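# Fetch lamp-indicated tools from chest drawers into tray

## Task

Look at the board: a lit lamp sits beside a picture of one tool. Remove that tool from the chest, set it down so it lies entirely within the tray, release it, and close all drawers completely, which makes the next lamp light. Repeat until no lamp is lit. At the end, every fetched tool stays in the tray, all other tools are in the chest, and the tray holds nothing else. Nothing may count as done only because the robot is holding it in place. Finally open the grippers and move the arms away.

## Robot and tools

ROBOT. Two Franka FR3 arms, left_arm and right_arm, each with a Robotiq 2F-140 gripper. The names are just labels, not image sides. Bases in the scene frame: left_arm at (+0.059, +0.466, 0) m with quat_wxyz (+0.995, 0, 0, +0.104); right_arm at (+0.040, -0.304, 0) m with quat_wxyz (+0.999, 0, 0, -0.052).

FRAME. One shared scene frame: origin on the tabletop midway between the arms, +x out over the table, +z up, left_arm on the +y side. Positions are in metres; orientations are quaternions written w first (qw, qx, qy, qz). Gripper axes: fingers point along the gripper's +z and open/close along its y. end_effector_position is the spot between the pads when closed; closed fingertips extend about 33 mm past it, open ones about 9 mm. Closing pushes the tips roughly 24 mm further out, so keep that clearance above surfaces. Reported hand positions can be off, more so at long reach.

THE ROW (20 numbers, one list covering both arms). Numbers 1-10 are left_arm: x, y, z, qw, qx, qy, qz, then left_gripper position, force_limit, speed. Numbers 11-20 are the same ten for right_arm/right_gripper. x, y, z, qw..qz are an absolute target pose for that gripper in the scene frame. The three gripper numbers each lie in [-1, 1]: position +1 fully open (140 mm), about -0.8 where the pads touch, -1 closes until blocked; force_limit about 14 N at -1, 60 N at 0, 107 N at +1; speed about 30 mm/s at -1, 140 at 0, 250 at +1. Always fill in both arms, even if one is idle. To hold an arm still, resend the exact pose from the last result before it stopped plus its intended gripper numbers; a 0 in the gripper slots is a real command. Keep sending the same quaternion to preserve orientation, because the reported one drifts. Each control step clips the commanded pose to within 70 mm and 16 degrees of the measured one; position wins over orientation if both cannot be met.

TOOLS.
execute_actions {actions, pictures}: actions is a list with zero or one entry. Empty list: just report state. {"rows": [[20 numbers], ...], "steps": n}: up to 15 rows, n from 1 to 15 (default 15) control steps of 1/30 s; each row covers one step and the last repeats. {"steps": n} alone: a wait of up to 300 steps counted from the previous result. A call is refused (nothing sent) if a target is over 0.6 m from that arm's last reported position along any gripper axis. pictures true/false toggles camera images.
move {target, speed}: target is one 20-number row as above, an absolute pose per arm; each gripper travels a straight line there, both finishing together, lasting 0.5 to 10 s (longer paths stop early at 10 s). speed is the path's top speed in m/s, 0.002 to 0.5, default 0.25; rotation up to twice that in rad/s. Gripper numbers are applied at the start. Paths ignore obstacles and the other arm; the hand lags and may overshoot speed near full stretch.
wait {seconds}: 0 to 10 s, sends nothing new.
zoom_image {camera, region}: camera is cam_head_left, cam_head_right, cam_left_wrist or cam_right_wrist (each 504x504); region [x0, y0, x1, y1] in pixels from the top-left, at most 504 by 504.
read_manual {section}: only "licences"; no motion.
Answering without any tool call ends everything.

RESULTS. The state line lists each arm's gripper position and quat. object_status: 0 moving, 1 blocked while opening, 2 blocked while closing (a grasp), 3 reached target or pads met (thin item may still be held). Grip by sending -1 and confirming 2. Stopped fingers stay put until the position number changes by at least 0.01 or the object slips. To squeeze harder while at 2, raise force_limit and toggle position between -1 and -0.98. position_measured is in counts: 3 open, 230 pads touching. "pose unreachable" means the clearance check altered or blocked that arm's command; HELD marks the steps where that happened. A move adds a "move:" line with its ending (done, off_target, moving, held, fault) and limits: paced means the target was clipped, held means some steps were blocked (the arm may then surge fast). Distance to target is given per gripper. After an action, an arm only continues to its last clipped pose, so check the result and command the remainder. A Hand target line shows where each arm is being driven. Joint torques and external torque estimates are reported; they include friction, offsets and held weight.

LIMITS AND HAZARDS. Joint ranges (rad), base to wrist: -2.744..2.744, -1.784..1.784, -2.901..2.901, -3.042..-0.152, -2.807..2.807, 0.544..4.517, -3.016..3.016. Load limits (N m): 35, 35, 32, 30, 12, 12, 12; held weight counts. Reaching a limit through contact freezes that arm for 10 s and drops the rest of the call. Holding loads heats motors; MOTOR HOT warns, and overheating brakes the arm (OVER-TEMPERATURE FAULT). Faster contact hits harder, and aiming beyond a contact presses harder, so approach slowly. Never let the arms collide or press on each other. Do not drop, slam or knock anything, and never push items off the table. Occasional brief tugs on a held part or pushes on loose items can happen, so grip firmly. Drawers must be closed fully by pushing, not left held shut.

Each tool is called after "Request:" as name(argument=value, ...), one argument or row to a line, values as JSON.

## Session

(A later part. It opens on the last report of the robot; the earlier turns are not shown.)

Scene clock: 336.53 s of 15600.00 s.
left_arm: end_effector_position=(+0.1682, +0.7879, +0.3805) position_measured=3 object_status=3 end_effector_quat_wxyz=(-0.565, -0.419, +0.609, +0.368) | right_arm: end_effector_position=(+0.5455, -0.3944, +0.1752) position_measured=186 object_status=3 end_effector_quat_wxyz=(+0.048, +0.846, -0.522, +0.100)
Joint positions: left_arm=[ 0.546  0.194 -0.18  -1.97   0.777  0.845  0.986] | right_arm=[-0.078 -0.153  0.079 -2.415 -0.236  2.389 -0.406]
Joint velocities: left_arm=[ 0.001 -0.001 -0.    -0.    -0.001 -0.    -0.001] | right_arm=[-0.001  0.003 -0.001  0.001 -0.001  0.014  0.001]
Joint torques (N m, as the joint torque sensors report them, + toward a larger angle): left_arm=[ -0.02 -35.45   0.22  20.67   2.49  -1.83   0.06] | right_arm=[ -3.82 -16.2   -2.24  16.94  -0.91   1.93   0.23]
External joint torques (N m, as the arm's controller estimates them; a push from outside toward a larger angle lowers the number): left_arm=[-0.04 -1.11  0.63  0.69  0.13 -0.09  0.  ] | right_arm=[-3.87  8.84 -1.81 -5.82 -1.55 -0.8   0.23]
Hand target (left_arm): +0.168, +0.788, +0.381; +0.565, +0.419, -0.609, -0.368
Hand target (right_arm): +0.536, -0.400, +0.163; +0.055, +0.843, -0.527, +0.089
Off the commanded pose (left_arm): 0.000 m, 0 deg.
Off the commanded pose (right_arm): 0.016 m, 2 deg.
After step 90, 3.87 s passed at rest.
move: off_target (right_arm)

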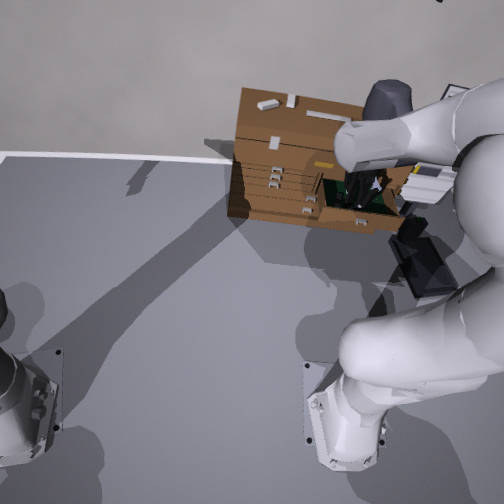

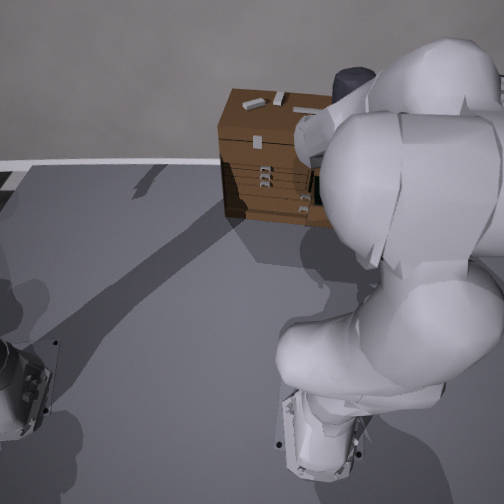

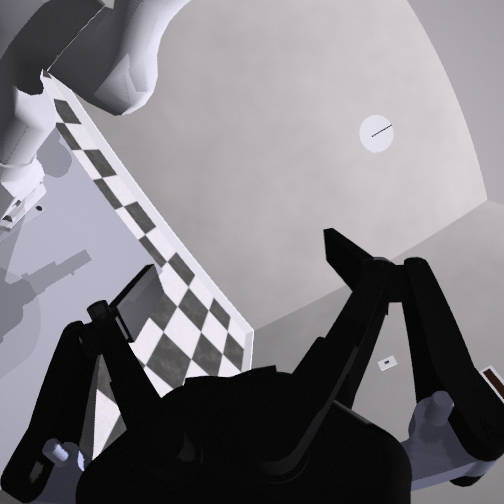

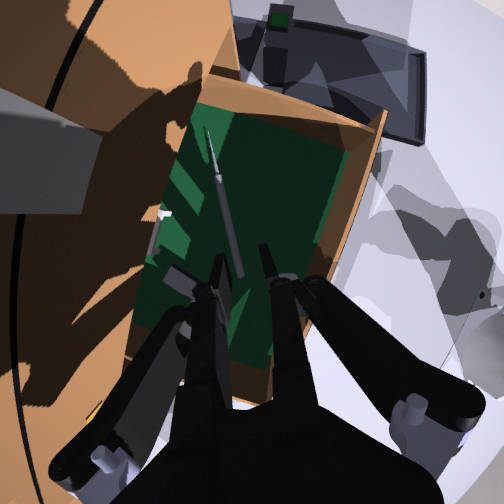

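Request:
move(
  target=[0.1682,0.7879,0.3805,-0.565,-0.419,0.609,0.368,1,0,0,0.535,-0.395,0.20,0.055,0.843,-0.527,0.089,-0.45,0,0],
  speed=0.06,
)

Request:
move(
  target=[0.1682,0.7879,0.3805,-0.565,-0.419,0.609,0.368,1,0,0,0.50,-0.41,0.20,0.055,0.843,-0.527,0.089,-0.75,0,0],
  speed=0.08,
)

Request:
move(
  target=[0.1682,0.7879,0.3805,-0.565,-0.419,0.609,0.368,1,0,0,0.495,-0.41,0.172,0.055,0.843,-0.527,0.089,-0.75,0,0],
  speed=0.06,
)

Request:
move(
  target=[0.1682,0.7879,0.3805,-0.565,-0.419,0.609,0.368,1,0,0,0.455,-0.405,0.172,0.055,0.843,-0.527,0.089,-0.75,0,0],
  speed=0.04,
)

Scene clock: 375.83 s of 15600.00 s.
left_arm: end_effector_position=(+0.1682, +0.7879, +0.3805) position_measured=3 object_status=3 end_effector_quat_wxyz=(-0.565, -0.419, +0.609, +0.368) | right_arm: end_effector_position=(+0.5361, -0.3960, +0.1999) position_measured=186 object_status=3 end_effector_quat_wxyz=(+0.055, +0.841, -0.530, +0.091)
Joint positions: left_arm=[ 0.546  0.194 -0.18  -1.97   0.777  0.845  0.986] | right_arm=[-0.075 -0.198  0.079 -2.387 -0.219  2.294 -0.411]
Joint velocities: left_arm=[-0.001  0.    -0.001 -0.     0.     0.     0.   ] | right_arm=[ 0.001  0.    -0.    -0.     0.    -0.013 -0.006]
Joint torques (N m, as the joint torque sensors report them, + toward a larger angle): left_arm=[ -0.18 -34.96   0.25  20.71   2.52  -1.81   0.03] | right_arm=[  0.9  -24.49  -0.34  24.39   1.32   1.93  -0.47]
External joint torques (N m, as the arm's controller estimates them; a push from outside toward a larger angle lowers the number): left_arm=[-0.1  -0.63  0.74  0.71  0.15 -0.07 -0.03] | right_arm=[ 0.83 -0.5   0.21  1.11  0.71 -0.75 -0.48]
Hand target (left_arm): +0.168, +0.788, +0.381; +0.565, +0.419, -0.609, -0.368
Hand target (right_arm): +0.535, -0.395, +0.200; +0.055, +0.843, -0.527, +0.089
Off the commanded pose (left_arm): 0.000 m, 0 deg.
Off the commanded pose (right_arm): 0.002 m, 0 deg.
After step 90, 35.33 s passed at rest.
move: done

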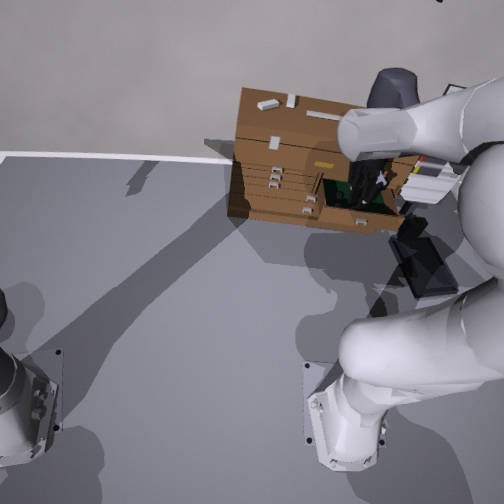

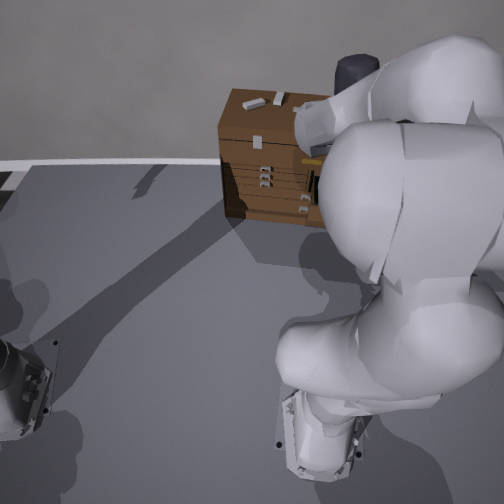

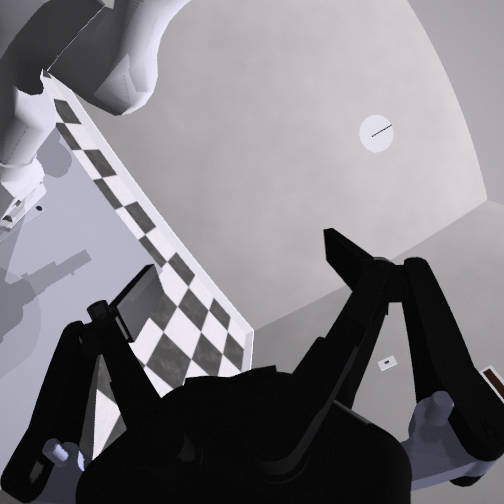

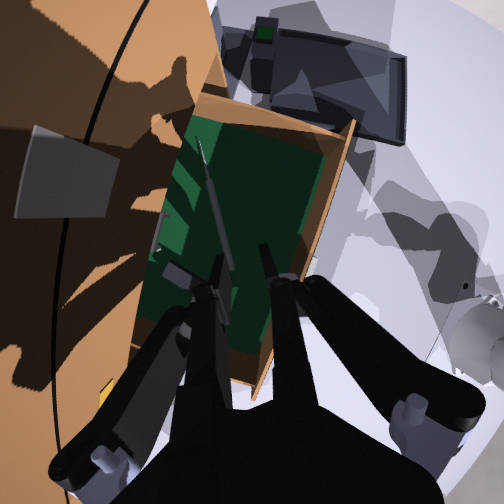

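Scene clock: 376.63 s of 15600.00 s.
left_arm: end_effector_position=(+0.1682, +0.7879, +0.3805) position_measured=3 object_status=3 end_effector_quat_wxyz=(-0.565, -0.419, +0.609, +0.368) | right_arm: end_effector_position=(+0.5013, -0.4084, +0.2010) position_measured=223 object_status=3 end_effector_quat_wxyz=(+0.054, +0.840, -0.532, +0.090)
Joint positions: left_arm=[ 0.546  0.194 -0.18  -1.97   0.777  0.845  0.986] | right_arm=[-0.073 -0.299  0.041 -2.488 -0.217  2.298 -0.443]
Joint velocities: left_arm=[ 0.001 -0.001  0.    -0.     0.     0.001 -0.001] | right_arm=[ 0.011 -0.003 -0.013 -0.005  0.002  0.004 -0.024]
Joint torques (N m, as the joint torque sensors report them, + toward a larger angle): left_arm=[ -0.05 -35.18   0.54  20.51   2.5   -1.84  -0.02] | right_arm=[ -1.08 -21.29  -1.37  21.48   0.84   2.4   -0.52]
External joint torques (N m, as the arm's controller estimates them; a push from outside toward a larger angle lowers the number): left_arm=[-0.05 -0.87  0.96  0.49  0.12 -0.11 -0.08] | right_arm=[-1.07 -0.99 -0.79 -1.71  0.22 -0.27 -0.52]
Hand target (left_arm): +0.168, +0.788, +0.381; +0.565, +0.419, -0.609, -0.368
Hand target (right_arm): +0.500, -0.409, +0.200; +0.054, +0.843, -0.527, +0.089
Off the commanded pose (left_arm): 0.000 m, 0 deg.
Off the commanded pose (right_arm): 0.002 m, 1 deg.
move: done

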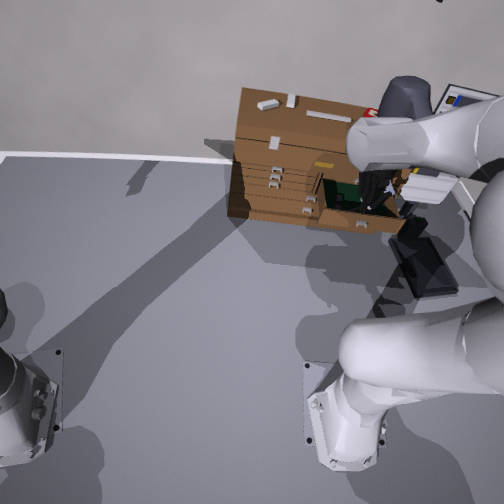

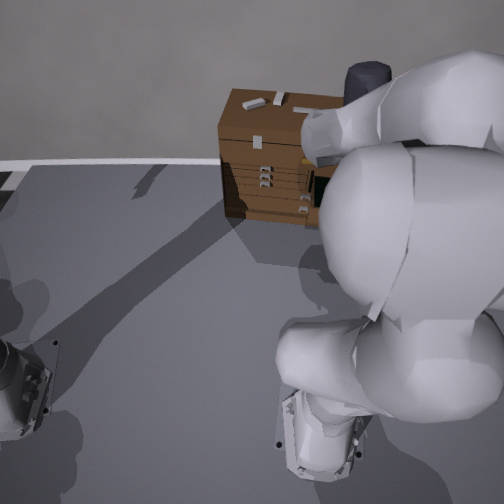

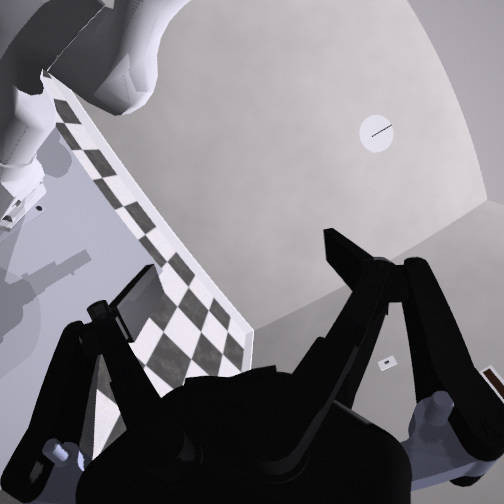

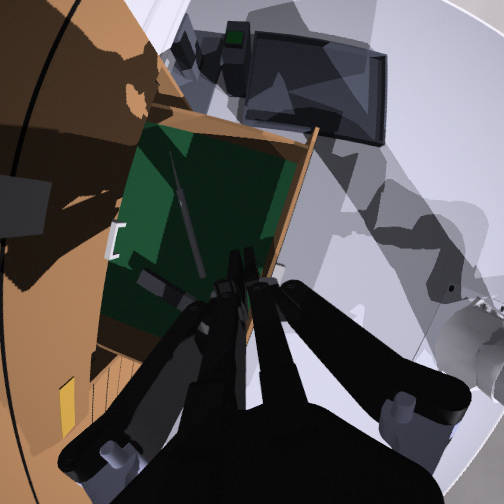

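Scene clock: 377.47 s of 15600.00 s.
left_arm: end_effector_position=(+0.1682, +0.7879, +0.3805) position_measured=3 object_status=3 end_effector_quat_wxyz=(-0.565, -0.419, +0.609, +0.368) | right_arm: end_effector_position=(+0.4985, -0.4080, +0.1781) position_measured=223 object_status=3 end_effector_quat_wxyz=(+0.052, +0.844, -0.526, +0.093)
Joint positions: left_arm=[ 0.546  0.194 -0.18  -1.97   0.777  0.845  0.986] | right_arm=[-0.078 -0.281  0.041 -2.536 -0.229  2.372 -0.443]
Joint velocities: left_arm=[ 0.002 -0.001  0.001 -0.     0.001 -0.001 -0.   ] | right_arm=[-0.001  0.     0.001 -0.004 -0.002  0.017 -0.   ]
Joint torques (N m, as the joint torque sensors report them, + toward a larger angle): left_arm=[ -0.26 -35.22   0.54  20.48   2.51  -1.84   0.04] | right_arm=[ -2.24 -16.52  -0.4   18.28  -0.29   2.84  -0.03]
External joint torques (N m, as the arm's controller estimates them; a push from outside toward a larger angle lowers the number): left_arm=[-0.48 -0.83  0.77  0.46  0.12 -0.08 -0.01] | right_arm=[-2.24  4.02  0.17 -4.42 -0.93  0.15 -0.03]
Hand target (left_arm): +0.168, +0.788, +0.381; +0.565, +0.419, -0.609, -0.368
Hand target (right_arm): +0.495, -0.410, +0.172; +0.055, +0.844, -0.527, +0.089
Off the commanded pose (left_arm): 0.000 m, 0 deg.
Off the commanded pose (right_arm): 0.007 m, 1 deg.
move: off_target (right_arm)

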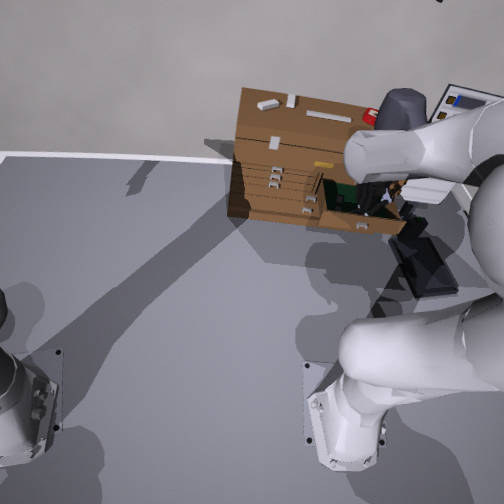

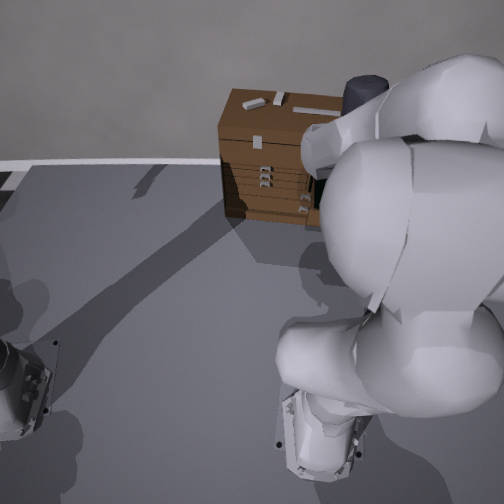

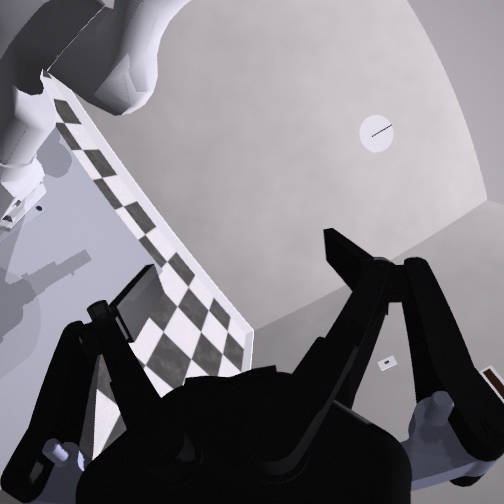

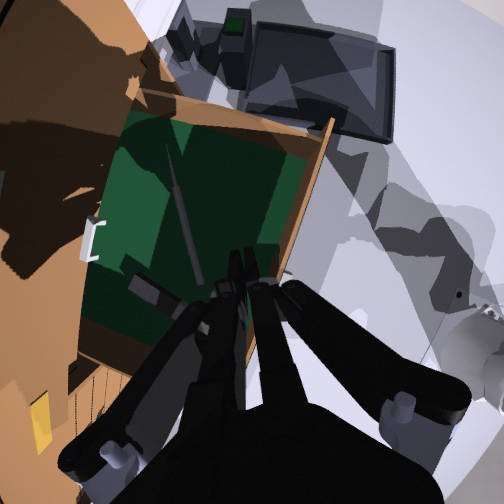

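Scene clock: 378.83 s of 15600.00 s.
left_arm: end_effector_position=(+0.1682, +0.7879, +0.3805) position_measured=3 object_status=3 end_effector_quat_wxyz=(-0.565, -0.419, +0.609, +0.368) | right_arm: end_effector_position=(+0.4625, -0.4038, +0.1788) position_measured=223 object_status=3 end_effector_quat_wxyz=(+0.051, +0.843, -0.527, +0.098)
Joint positions: left_arm=[ 0.546  0.194 -0.18  -1.97   0.777  0.845  0.986] | right_arm=[-0.076 -0.406  0.039 -2.653 -0.228  2.375 -0.443]
Joint velocities: left_arm=[-0.001  0.001 -0.    -0.     0.001  0.001 -0.001] | right_arm=[ 0.003 -0.006 -0.002 -0.004  0.     0.001  0.001]
Joint torques (N m, as the joint torque sensors report them, + toward a larger angle): left_arm=[ -0.08 -35.32   0.75  20.37   2.51  -1.81   0.06] | right_arm=[ -0.48 -14.77  -1.88  18.87   1.19   1.53  -0.41]
External joint torques (N m, as the arm's controller estimates them; a push from outside toward a larger angle lowers the number): left_arm=[ 0.04 -1.08  1.27  0.41  0.15 -0.08  0.  ] | right_arm=[-0.53  1.56 -1.19 -4.06  0.55 -1.21 -0.41]
Hand target (left_arm): +0.168, +0.788, +0.381; +0.565, +0.419, -0.609, -0.368
Hand target (right_arm): +0.455, -0.404, +0.172; +0.054, +0.843, -0.527, +0.089
Off the commanded pose (left_arm): 0.000 m, 0 deg.
Off the commanded pose (right_arm): 0.010 m, 1 deg.
move: off_target (right_arm)

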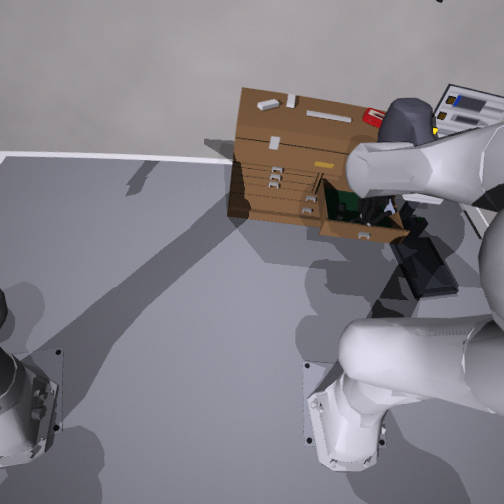

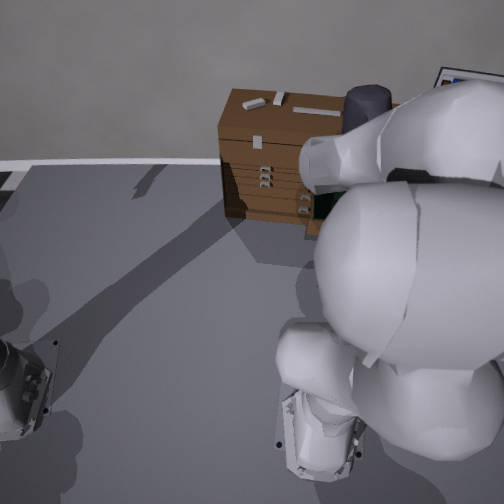

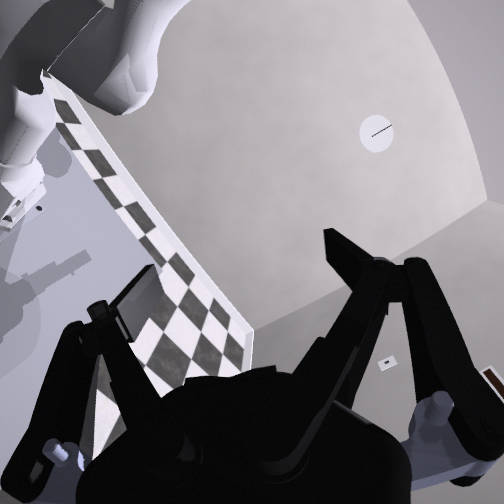

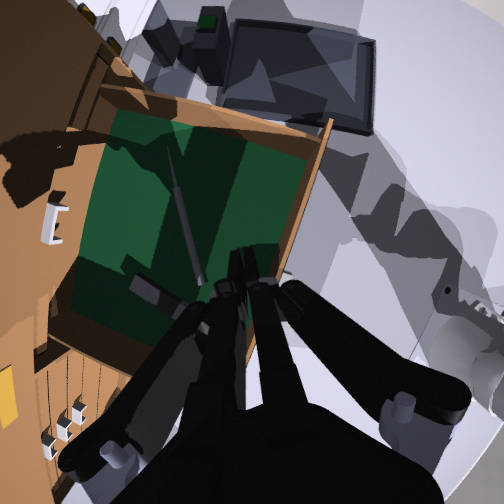

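Request:
move(
  target=[0.1682,0.7879,0.3805,-0.565,-0.419,0.609,0.368,1,0,0,0.465,-0.404,0.205,0.055,0.843,-0.527,0.089,-0.75,0,0],
  speed=0.06,
)

Request:
move(
  target=[0.1682,0.7879,0.3805,-0.565,-0.419,0.609,0.368,1,0,0,0.511,-0.402,0.20,0.055,0.843,-0.527,0.089,-0.4,0,0],
  speed=0.08,
)

Scene clock: 393.13 s of 15600.00 s.
left_arm: end_effector_position=(+0.1682, +0.7879, +0.3805) position_measured=3 object_status=3 end_effector_quat_wxyz=(-0.565, -0.419, +0.609, +0.368) | right_arm: end_effector_position=(+0.4661, -0.4050, +0.2049) position_measured=223 object_status=3 end_effector_quat_wxyz=(+0.055, +0.841, -0.530, +0.092)
Joint positions: left_arm=[ 0.546  0.194 -0.18  -1.97   0.777  0.845  0.986] | right_arm=[-0.063 -0.42   0.031 -2.588 -0.215  2.279 -0.455]
Joint velocities: left_arm=[-0.    -0.001  0.001  0.    -0.     0.    -0.   ] | right_arm=[ 0.005 -0.    -0.005  0.001  0.    -0.011 -0.003]
Joint torques (N m, as the joint torque sensors report them, + toward a larger angle): left_arm=[ -0.01 -35.06   0.14  20.58   2.48  -1.86   0.05] | right_arm=[  0.17 -17.1   -0.86  24.37   1.14   1.96  -0.56]
External joint torques (N m, as the arm's controller estimates them; a push from outside toward a larger angle lowers the number): left_arm=[-0.06 -0.62  0.53  0.53  0.1  -0.11 -0.01] | right_arm=[ 0.21 -0.53 -0.15  0.81  0.53 -0.75 -0.56]
Hand target (left_arm): +0.168, +0.788, +0.381; +0.565, +0.419, -0.609, -0.368
Hand target (right_arm): +0.465, -0.404, +0.205; +0.055, +0.843, -0.527, +0.089
Off the commanded pose (left_arm): 0.000 m, 0 deg.
Off the commanded pose (right_arm): 0.001 m, 0 deg.
After step 90, 10.33 s passed at rest.
move: done

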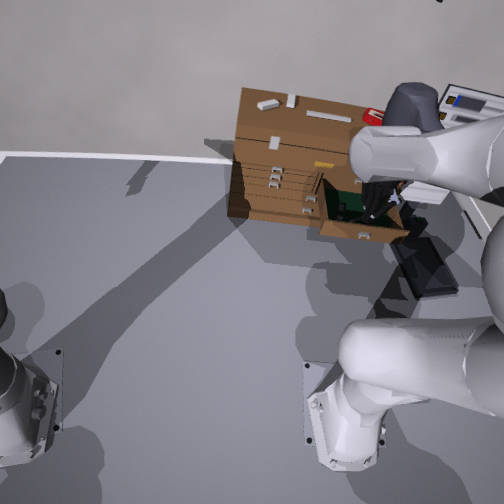

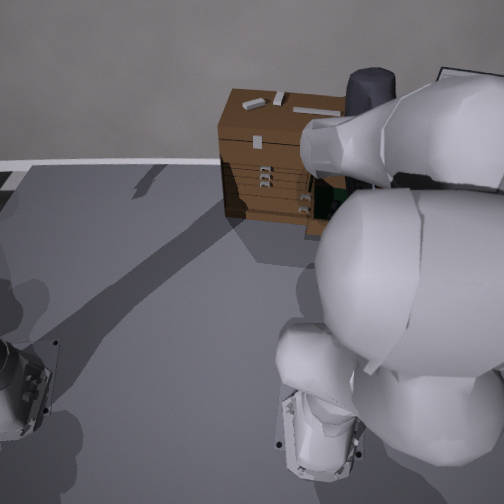

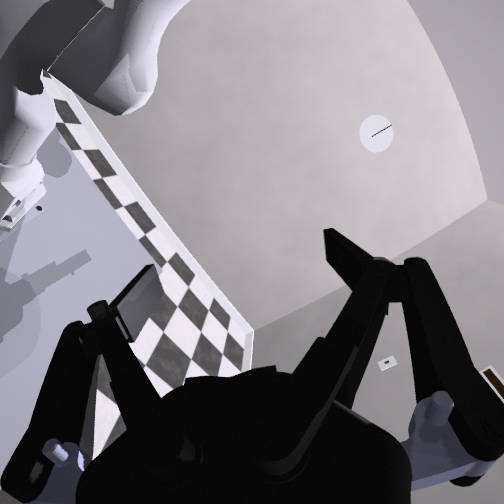

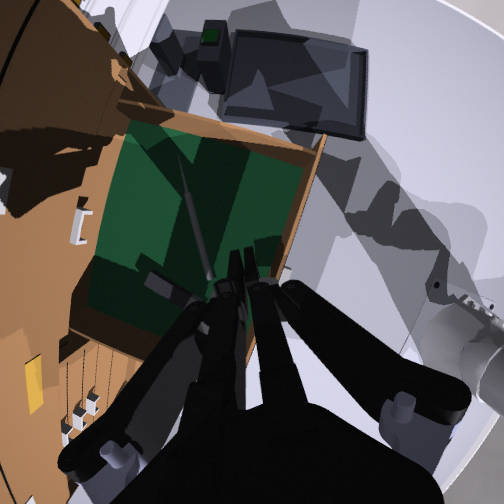

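Scene clock: 394.07 s of 15600.00 s.
left_arm: end_effector_position=(+0.1682, +0.7879, +0.3805) position_measured=3 object_status=3 end_effector_quat_wxyz=(-0.565, -0.419, +0.609, +0.368) | right_arm: end_effector_position=(+0.5092, -0.4025, +0.1996) position_measured=179 object_status=3 end_effector_quat_wxyz=(+0.056, +0.845, -0.525, +0.087)
Joint positions: left_arm=[ 0.546  0.194 -0.18  -1.97   0.777  0.845  0.986] | right_arm=[-0.064 -0.27   0.047 -2.46  -0.215  2.291 -0.448]
Joint velocities: left_arm=[ 0.    -0.001 -0.001 -0.001 -0.002 -0.    -0.001] | right_arm=[-0.     0.002  0.     0.003 -0.     0.002  0.005]
Joint torques (N m, as the joint torque sensors report them, + toward a larger angle): left_arm=[  0.54 -34.66   0.48  20.38   2.49  -1.89   0.05] | right_arm=[ -1.11 -20.78   1.45  23.98  -0.4    3.28   0.16]
External joint torques (N m, as the arm's controller estimates them; a push from outside toward a larger angle lowers the number): left_arm=[ 0.53 -0.22  0.89  0.36  0.12 -0.14 -0.01] | right_arm=[-1.08  0.67  2.06  0.77 -1.01  0.62  0.16]
Hand target (left_arm): +0.168, +0.788, +0.381; +0.565, +0.419, -0.609, -0.368
Hand target (right_arm): +0.511, -0.403, +0.200; +0.056, +0.843, -0.527, +0.089
Off the commanded pose (left_arm): 0.000 m, 0 deg.
Off the commanded pose (right_arm): 0.002 m, 0 deg.
move: done

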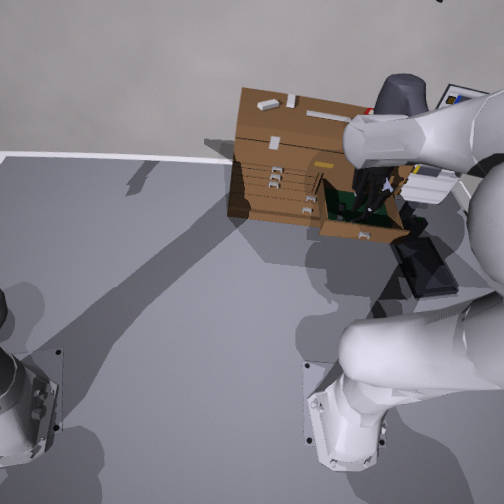

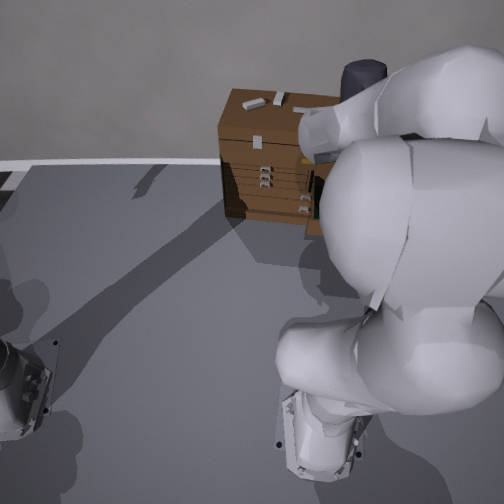

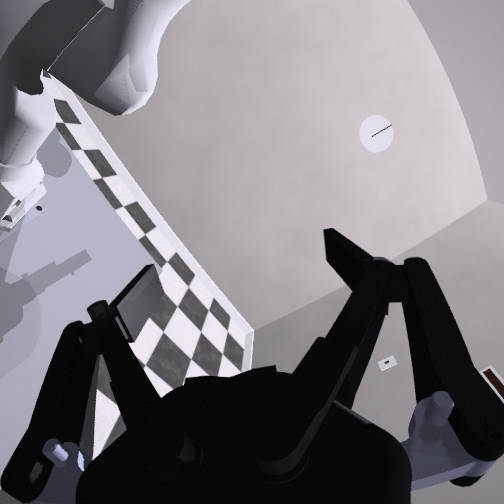

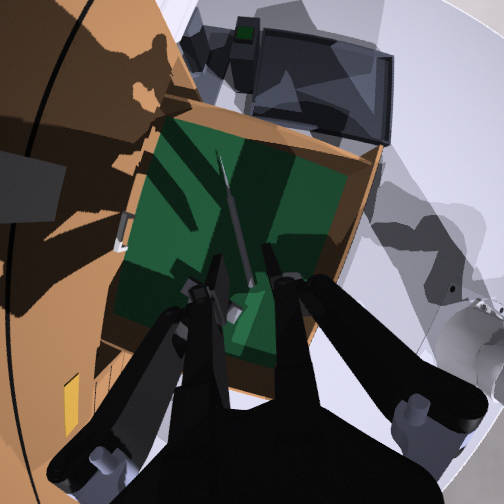

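Request:
move(
  target=[0.1682,0.7879,0.3805,-0.565,-0.419,0.609,0.368,1,0,0,0.514,-0.415,0.181,0.055,0.843,-0.527,0.089,-0.4,0,0],
  speed=0.04,
)

Request:
execute_actions(
  actions=[
    {"rows":[[0.1682,0.7879,0.3805,-0.565,-0.419,0.609,0.368,1,0,0,0.514,-0.415,0.181,0.055,0.843,-0.527,0.089,-1,-0.2,-0.5]],"steps":15},
  ],
  pictures=false,
)

Request:
move(
  target=[0.1682,0.7879,0.3805,-0.565,-0.419,0.609,0.368,1,0,0,0.50,-0.41,0.24,0.055,0.843,-0.527,0.089,-1,-0.2,-0.5],
  speed=0.08,
)

Scene clock: 406.80 s of 15600.00 s.
left_arm: end_effector_position=(+0.1682, +0.7879, +0.3805) position_measured=3 object_status=3 end_effector_quat_wxyz=(-0.565, -0.419, +0.609, +0.368) | right_arm: end_effector_position=(+0.5128, -0.4131, +0.1814) position_measured=179 object_status=3 end_effector_quat_wxyz=(+0.055, +0.843, -0.528, +0.087)
Joint positions: left_arm=[ 0.546  0.194 -0.18  -1.97   0.777  0.845  0.986] | right_arm=[-0.077 -0.23   0.035 -2.472 -0.228  2.345 -0.447]
Joint velocities: left_arm=[ 0.001 -0.001  0.001  0.    -0.    -0.     0.001] | right_arm=[ 0.    -0.001 -0.001 -0.    -0.002  0.01   0.   ]
Joint torques (N m, as the joint torque sensors report them, + toward a larger angle): left_arm=[ -0.33 -35.04   0.24  20.7    2.44  -1.79   0.08] | right_arm=[ -1.43 -21.28  -0.76  22.29  -0.35   3.2   -0.28]
External joint torques (N m, as the arm's controller estimates them; a push from outside toward a larger angle lowers the number): left_arm=[-0.39 -0.66  0.61  0.67  0.06 -0.05  0.02] | right_arm=[-1.41  1.29 -0.31 -0.57 -0.98  0.53 -0.29]
Hand target (left_arm): +0.168, +0.788, +0.381; +0.565, +0.419, -0.609, -0.368
Hand target (right_arm): +0.514, -0.415, +0.181; +0.055, +0.843, -0.527, +0.089
Off the commanded pose (left_arm): 0.000 m, 0 deg.
Off the commanded pose (right_arm): 0.002 m, 0 deg.
After step 90, 8.77 s passed at rest.
move: done

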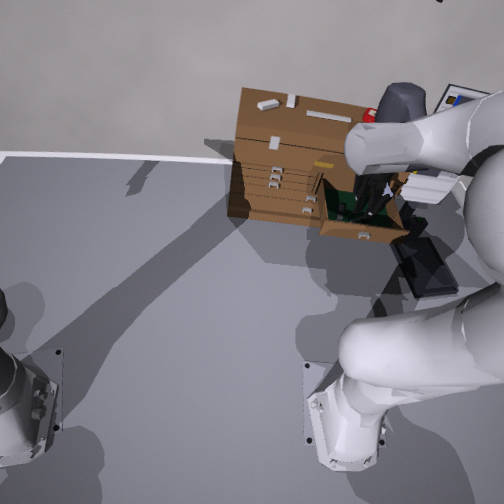

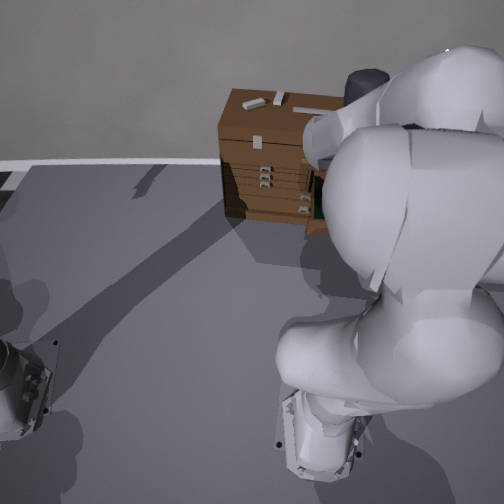

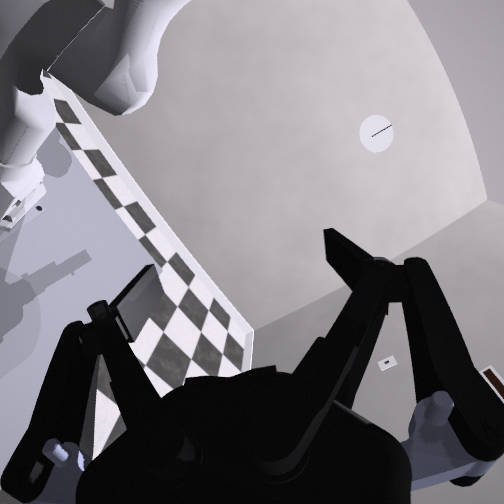

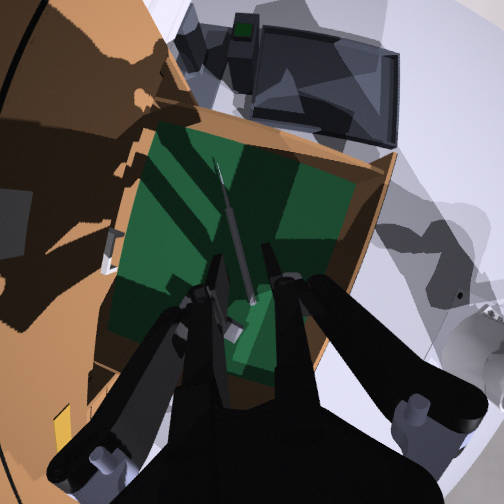

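Scene clock: 407.30 s of 15600.00 s.
left_arm: end_effector_position=(+0.1682, +0.7879, +0.3805) position_measured=3 object_status=3 end_effector_quat_wxyz=(-0.565, -0.419, +0.609, +0.368) | right_arm: end_effector_position=(+0.5139, -0.4133, +0.1817) position_measured=232 object_status=0 end_effector_quat_wxyz=(+0.054, +0.843, -0.528, +0.088)
Joint positions: left_arm=[ 0.546  0.194 -0.18  -1.97   0.777  0.845  0.986] | right_arm=[-0.077 -0.229  0.035 -2.471 -0.228  2.348 -0.447]
Joint velocities: left_arm=[-0.    -0.001  0.001 -0.    -0.001 -0.001 -0.001] | right_arm=[ 0.002  0.     0.     0.001 -0.     0.003 -0.   ]
Joint torques (N m, as the joint torque sensors report them, + toward a larger angle): left_arm=[ -0.26 -35.41   0.71  20.85   2.46  -1.79   0.01] | right_arm=[ -1.34 -21.53  -0.44  22.48  -0.34   2.99  -0.26]
External joint torques (N m, as the arm's controller estimates them; a push from outside toward a larger angle lowers the number): left_arm=[-0.28 -1.03  1.12  0.83  0.09 -0.04 -0.04] | right_arm=[-1.39  1.03 -0.06 -0.38 -0.97  0.3  -0.27]
Hand target (left_arm): +0.168, +0.788, +0.381; +0.565, +0.419, -0.609, -0.368
Hand target (right_arm): +0.514, -0.415, +0.181; +0.055, +0.843, -0.527, +0.089
Off the commanded pose (left_arm): 0.000 m, 0 deg.
Off the commanded pose (right_arm): 0.002 m, 0 deg.
Steps of this call (steps 1 to 15: all 15 steps of this action). Readings (end_effector_position | what the end effector reports):
1: left_arm (+0.1682, +0.7879, +0.3805) | right_arm (+0.5129, -0.4132, +0.1814) | left_arm position_measured=3 object_status=3 | right_arm position_measured=179 object_status=0
2: left_arm (+0.1682, +0.7879, +0.3805) | right_arm (+0.5130, -0.4132, +0.1814) | left_arm position_measured=3 object_status=3 | right_arm position_measured=183 object_status=0
4: left_arm (+0.1682, +0.7879, +0.3805) | right_arm (+0.5130, -0.4132, +0.1813) | left_arm position_measured=3 object_status=3 | right_arm position_measured=192 object_status=0
8: left_arm (+0.1682, +0.7879, +0.3805) | right_arm (+0.5131, -0.4132, +0.1813) | left_arm position_measured=3 object_status=3 | right_arm position_measured=211 object_status=0
15: the state above

Scene clock: 408.83 s of 15600.00 s.
left_arm: end_effector_position=(+0.1682, +0.7879, +0.3805) position_measured=3 object_status=3 end_effector_quat_wxyz=(-0.565, -0.419, +0.609, +0.368) | right_arm: end_effector_position=(+0.5014, -0.4109, +0.2399) position_measured=232 object_status=3 end_effector_quat_wxyz=(+0.055, +0.841, -0.531, +0.092)
Joint positions: left_arm=[ 0.546  0.194 -0.18  -1.97   0.777  0.845  0.986] | right_arm=[-0.063 -0.345  0.032 -2.427 -0.204  2.195 -0.472]
Joint velocities: left_arm=[ 0.002 -0.002 -0.001  0.    -0.001  0.     0.   ] | right_arm=[ 0.003 -0.001 -0.003  0.001 -0.    -0.01  -0.004]
Joint torques (N m, as the joint torque sensors report them, + toward a larger angle): left_arm=[ -0.12 -34.86   0.42  21.04   2.45  -1.81   0.08] | right_arm=[  1.02 -20.84  -0.74  25.05   1.22   2.04  -0.52]
External joint torques (N m, as the arm's controller estimates them; a push from outside toward a larger angle lowers the number): left_arm=[-0.14 -0.42  0.84  1.    0.08 -0.07  0.02] | right_arm=[ 1.08 -1.13 -0.12  0.99  0.62 -0.68 -0.52]
Hand target (left_arm): +0.168, +0.788, +0.381; +0.565, +0.419, -0.609, -0.368
Hand target (right_arm): +0.500, -0.410, +0.240; +0.055, +0.843, -0.528, +0.089
Off the commanded pose (left_arm): 0.000 m, 0 deg.
Off the commanded pose (right_arm): 0.002 m, 1 deg.
move: done

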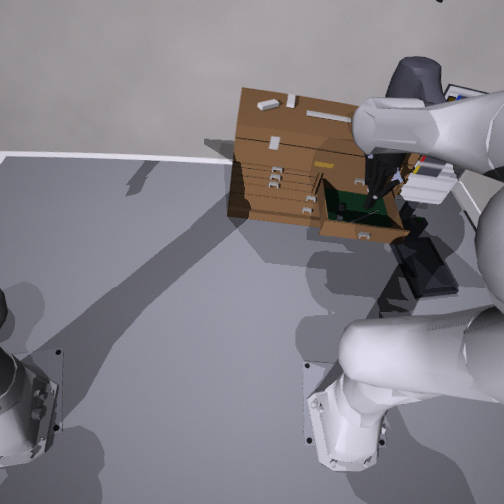

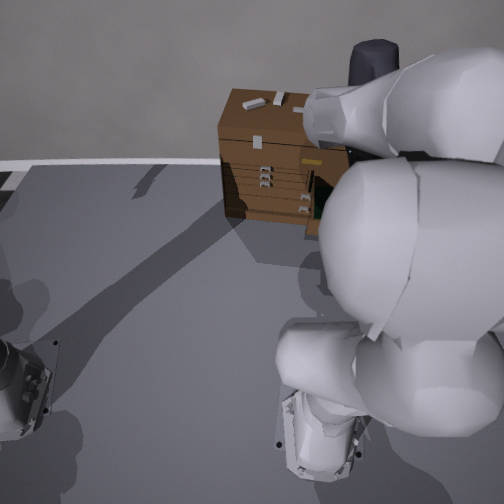

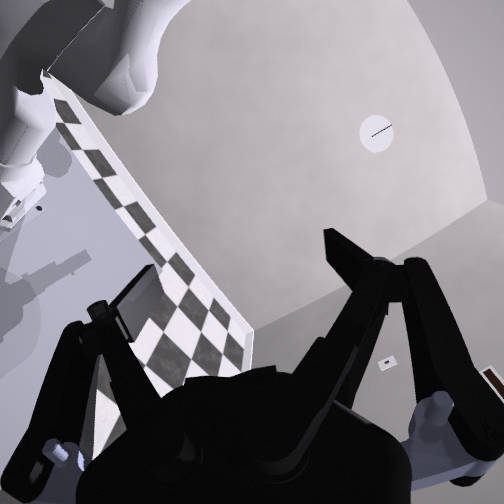

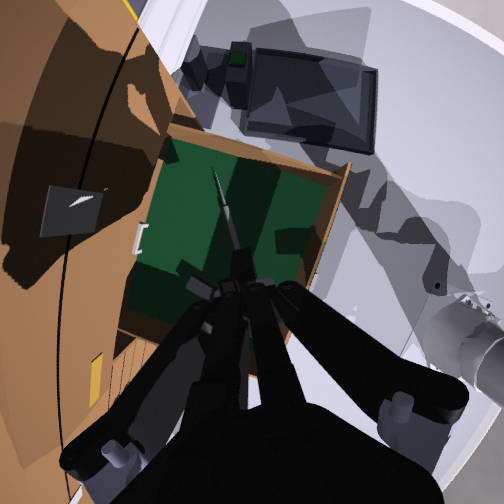

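Request:
move(
  target=[0.1682,0.7879,0.3805,-0.565,-0.419,0.609,0.368,1,0,0,0.514,-0.415,0.19,0.055,0.843,-0.527,0.089,-0.5,0,0],
  speed=0.08,
)

Request:
move(
  target=[0.1682,0.7879,0.3805,-0.565,-0.419,0.609,0.368,1,0,0,0.516,-0.419,0.165,0.055,0.843,-0.527,0.089,-0.5,0,0],
  speed=0.03,
)

Scene clock: 417.73 s of 15600.00 s.
left_arm: end_effector_position=(+0.1682, +0.7879, +0.3805) position_measured=3 object_status=3 end_effector_quat_wxyz=(-0.565, -0.419, +0.609, +0.368) | right_arm: end_effector_position=(+0.5124, -0.4141, +0.1901) position_measured=192 object_status=3 end_effector_quat_wxyz=(+0.055, +0.845, -0.524, +0.086)
Joint positions: left_arm=[ 0.546  0.194 -0.18  -1.97   0.777  0.845  0.986] | right_arm=[-0.074 -0.243  0.031 -2.46  -0.222  2.321 -0.466]
Joint velocities: left_arm=[-0.     0.    -0.001  0.001  0.001 -0.001  0.001] | right_arm=[ 0.001  0.001 -0.     0.001 -0.001  0.01   0.006]
Joint torques (N m, as the joint torque sensors report them, + toward a larger angle): left_arm=[  0.1  -35.43   0.63  20.81   2.5   -1.82   0.02] | right_arm=[ -1.45 -20.78   1.09  22.72  -0.38   3.31   0.17]
External joint torques (N m, as the arm's controller estimates them; a push from outside toward a larger angle lowers the number): left_arm=[ 0.16 -1.08  1.1   0.8   0.13 -0.08 -0.04] | right_arm=[-1.47  1.53  1.5  -0.41 -1.01  0.62  0.17]
Hand target (left_arm): +0.168, +0.788, +0.381; +0.565, +0.419, -0.609, -0.368
Hand target (right_arm): +0.514, -0.415, +0.190; +0.055, +0.844, -0.527, +0.089
Off the commanded pose (left_arm): 0.000 m, 0 deg.
Off the commanded pose (right_arm): 0.002 m, 1 deg.
After step 90, 4.73 s passed at rest.
move: done

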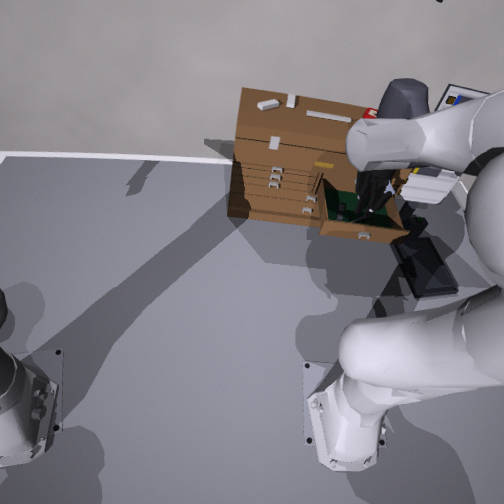

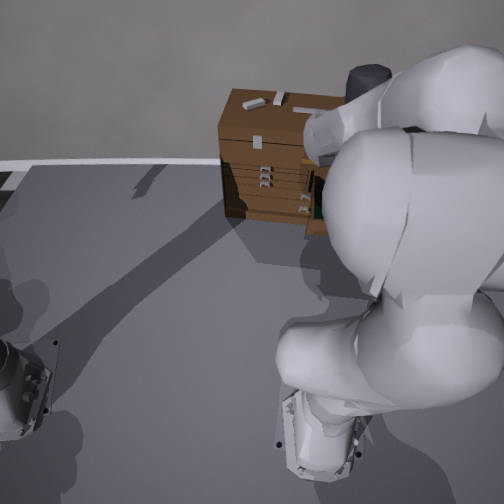

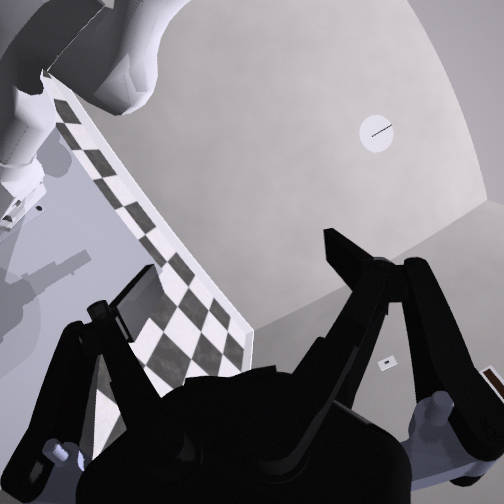

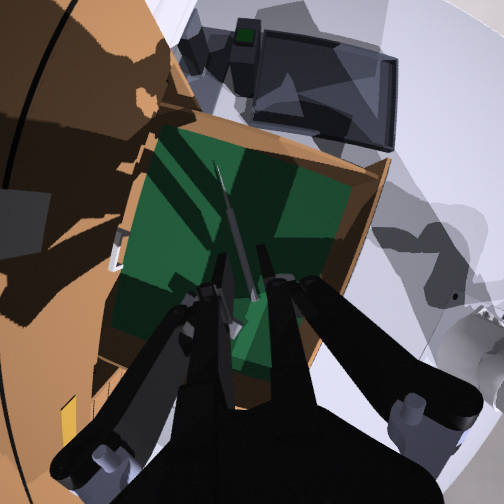

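Scene clock: 418.93 s of 15600.00 s.
left_arm: end_effector_position=(+0.1682, +0.7879, +0.3805) position_measured=3 object_status=3 end_effector_quat_wxyz=(-0.565, -0.419, +0.609, +0.368) | right_arm: end_effector_position=(+0.5226, -0.4169, +0.1752) position_measured=192 object_status=3 end_effector_quat_wxyz=(+0.050, +0.845, -0.523, +0.098)
Joint positions: left_arm=[ 0.546  0.194 -0.18  -1.97   0.777  0.845  0.986] | right_arm=[-0.082 -0.207  0.032 -2.474 -0.239  2.396 -0.454]
Joint velocities: left_arm=[-0.    -0.001 -0.     0.001 -0.002  0.     0.   ] | right_arm=[-0.002  0.003 -0.001 -0.    -0.003  0.014  0.008]
Joint torques (N m, as the joint torque sensors report them, + toward a larger angle): left_arm=[  0.04 -34.73   0.19  20.95   2.46  -1.81   0.08] | right_arm=[ -2.36 -16.76  -0.1   17.59  -0.51   2.46   0.15]
External joint torques (N m, as the arm's controller estimates them; a push from outside toward a larger angle lowers the number): left_arm=[ 0.12 -0.34  0.69  0.94  0.1  -0.08  0.02] | right_arm=[-2.25  6.39  0.4  -5.08 -1.16 -0.26  0.14]
Hand target (left_arm): +0.168, +0.788, +0.381; +0.565, +0.419, -0.609, -0.368
Hand target (right_arm): +0.516, -0.419, +0.165; +0.055, +0.843, -0.527, +0.089
Off the commanded pose (left_arm): 0.000 m, 0 deg.
Off the commanded pose (right_arm): 0.012 m, 1 deg.
move: off_target (right_arm)

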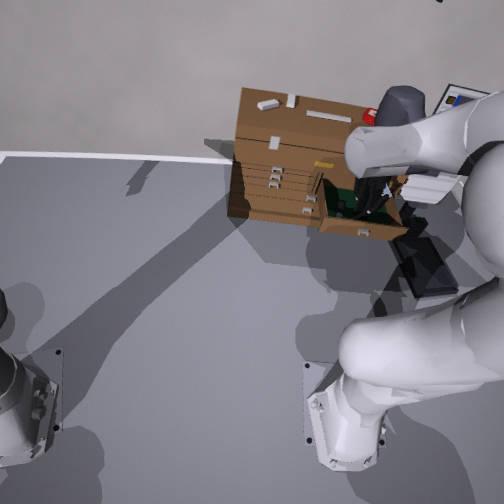

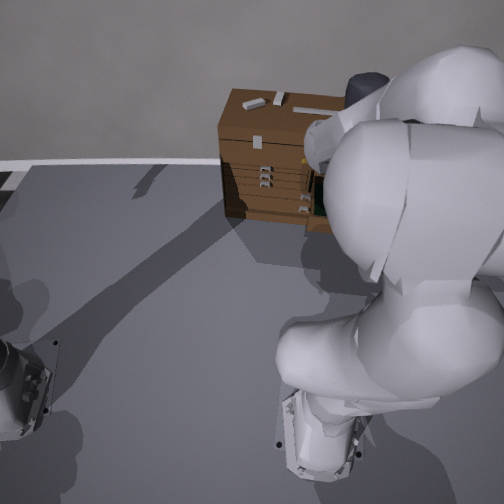

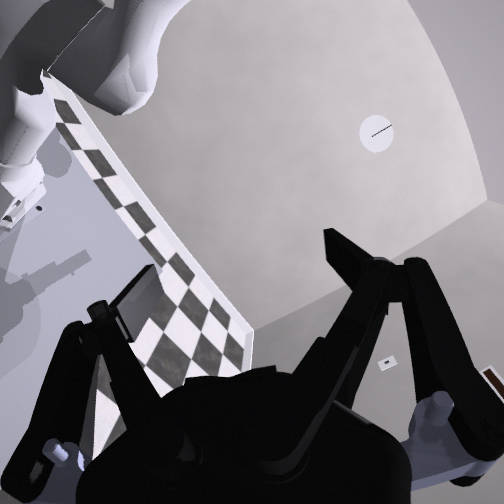

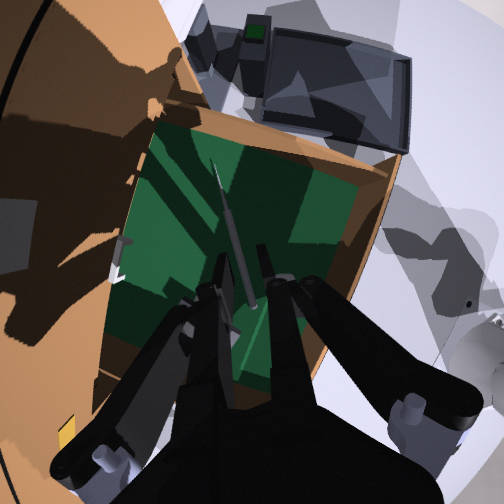

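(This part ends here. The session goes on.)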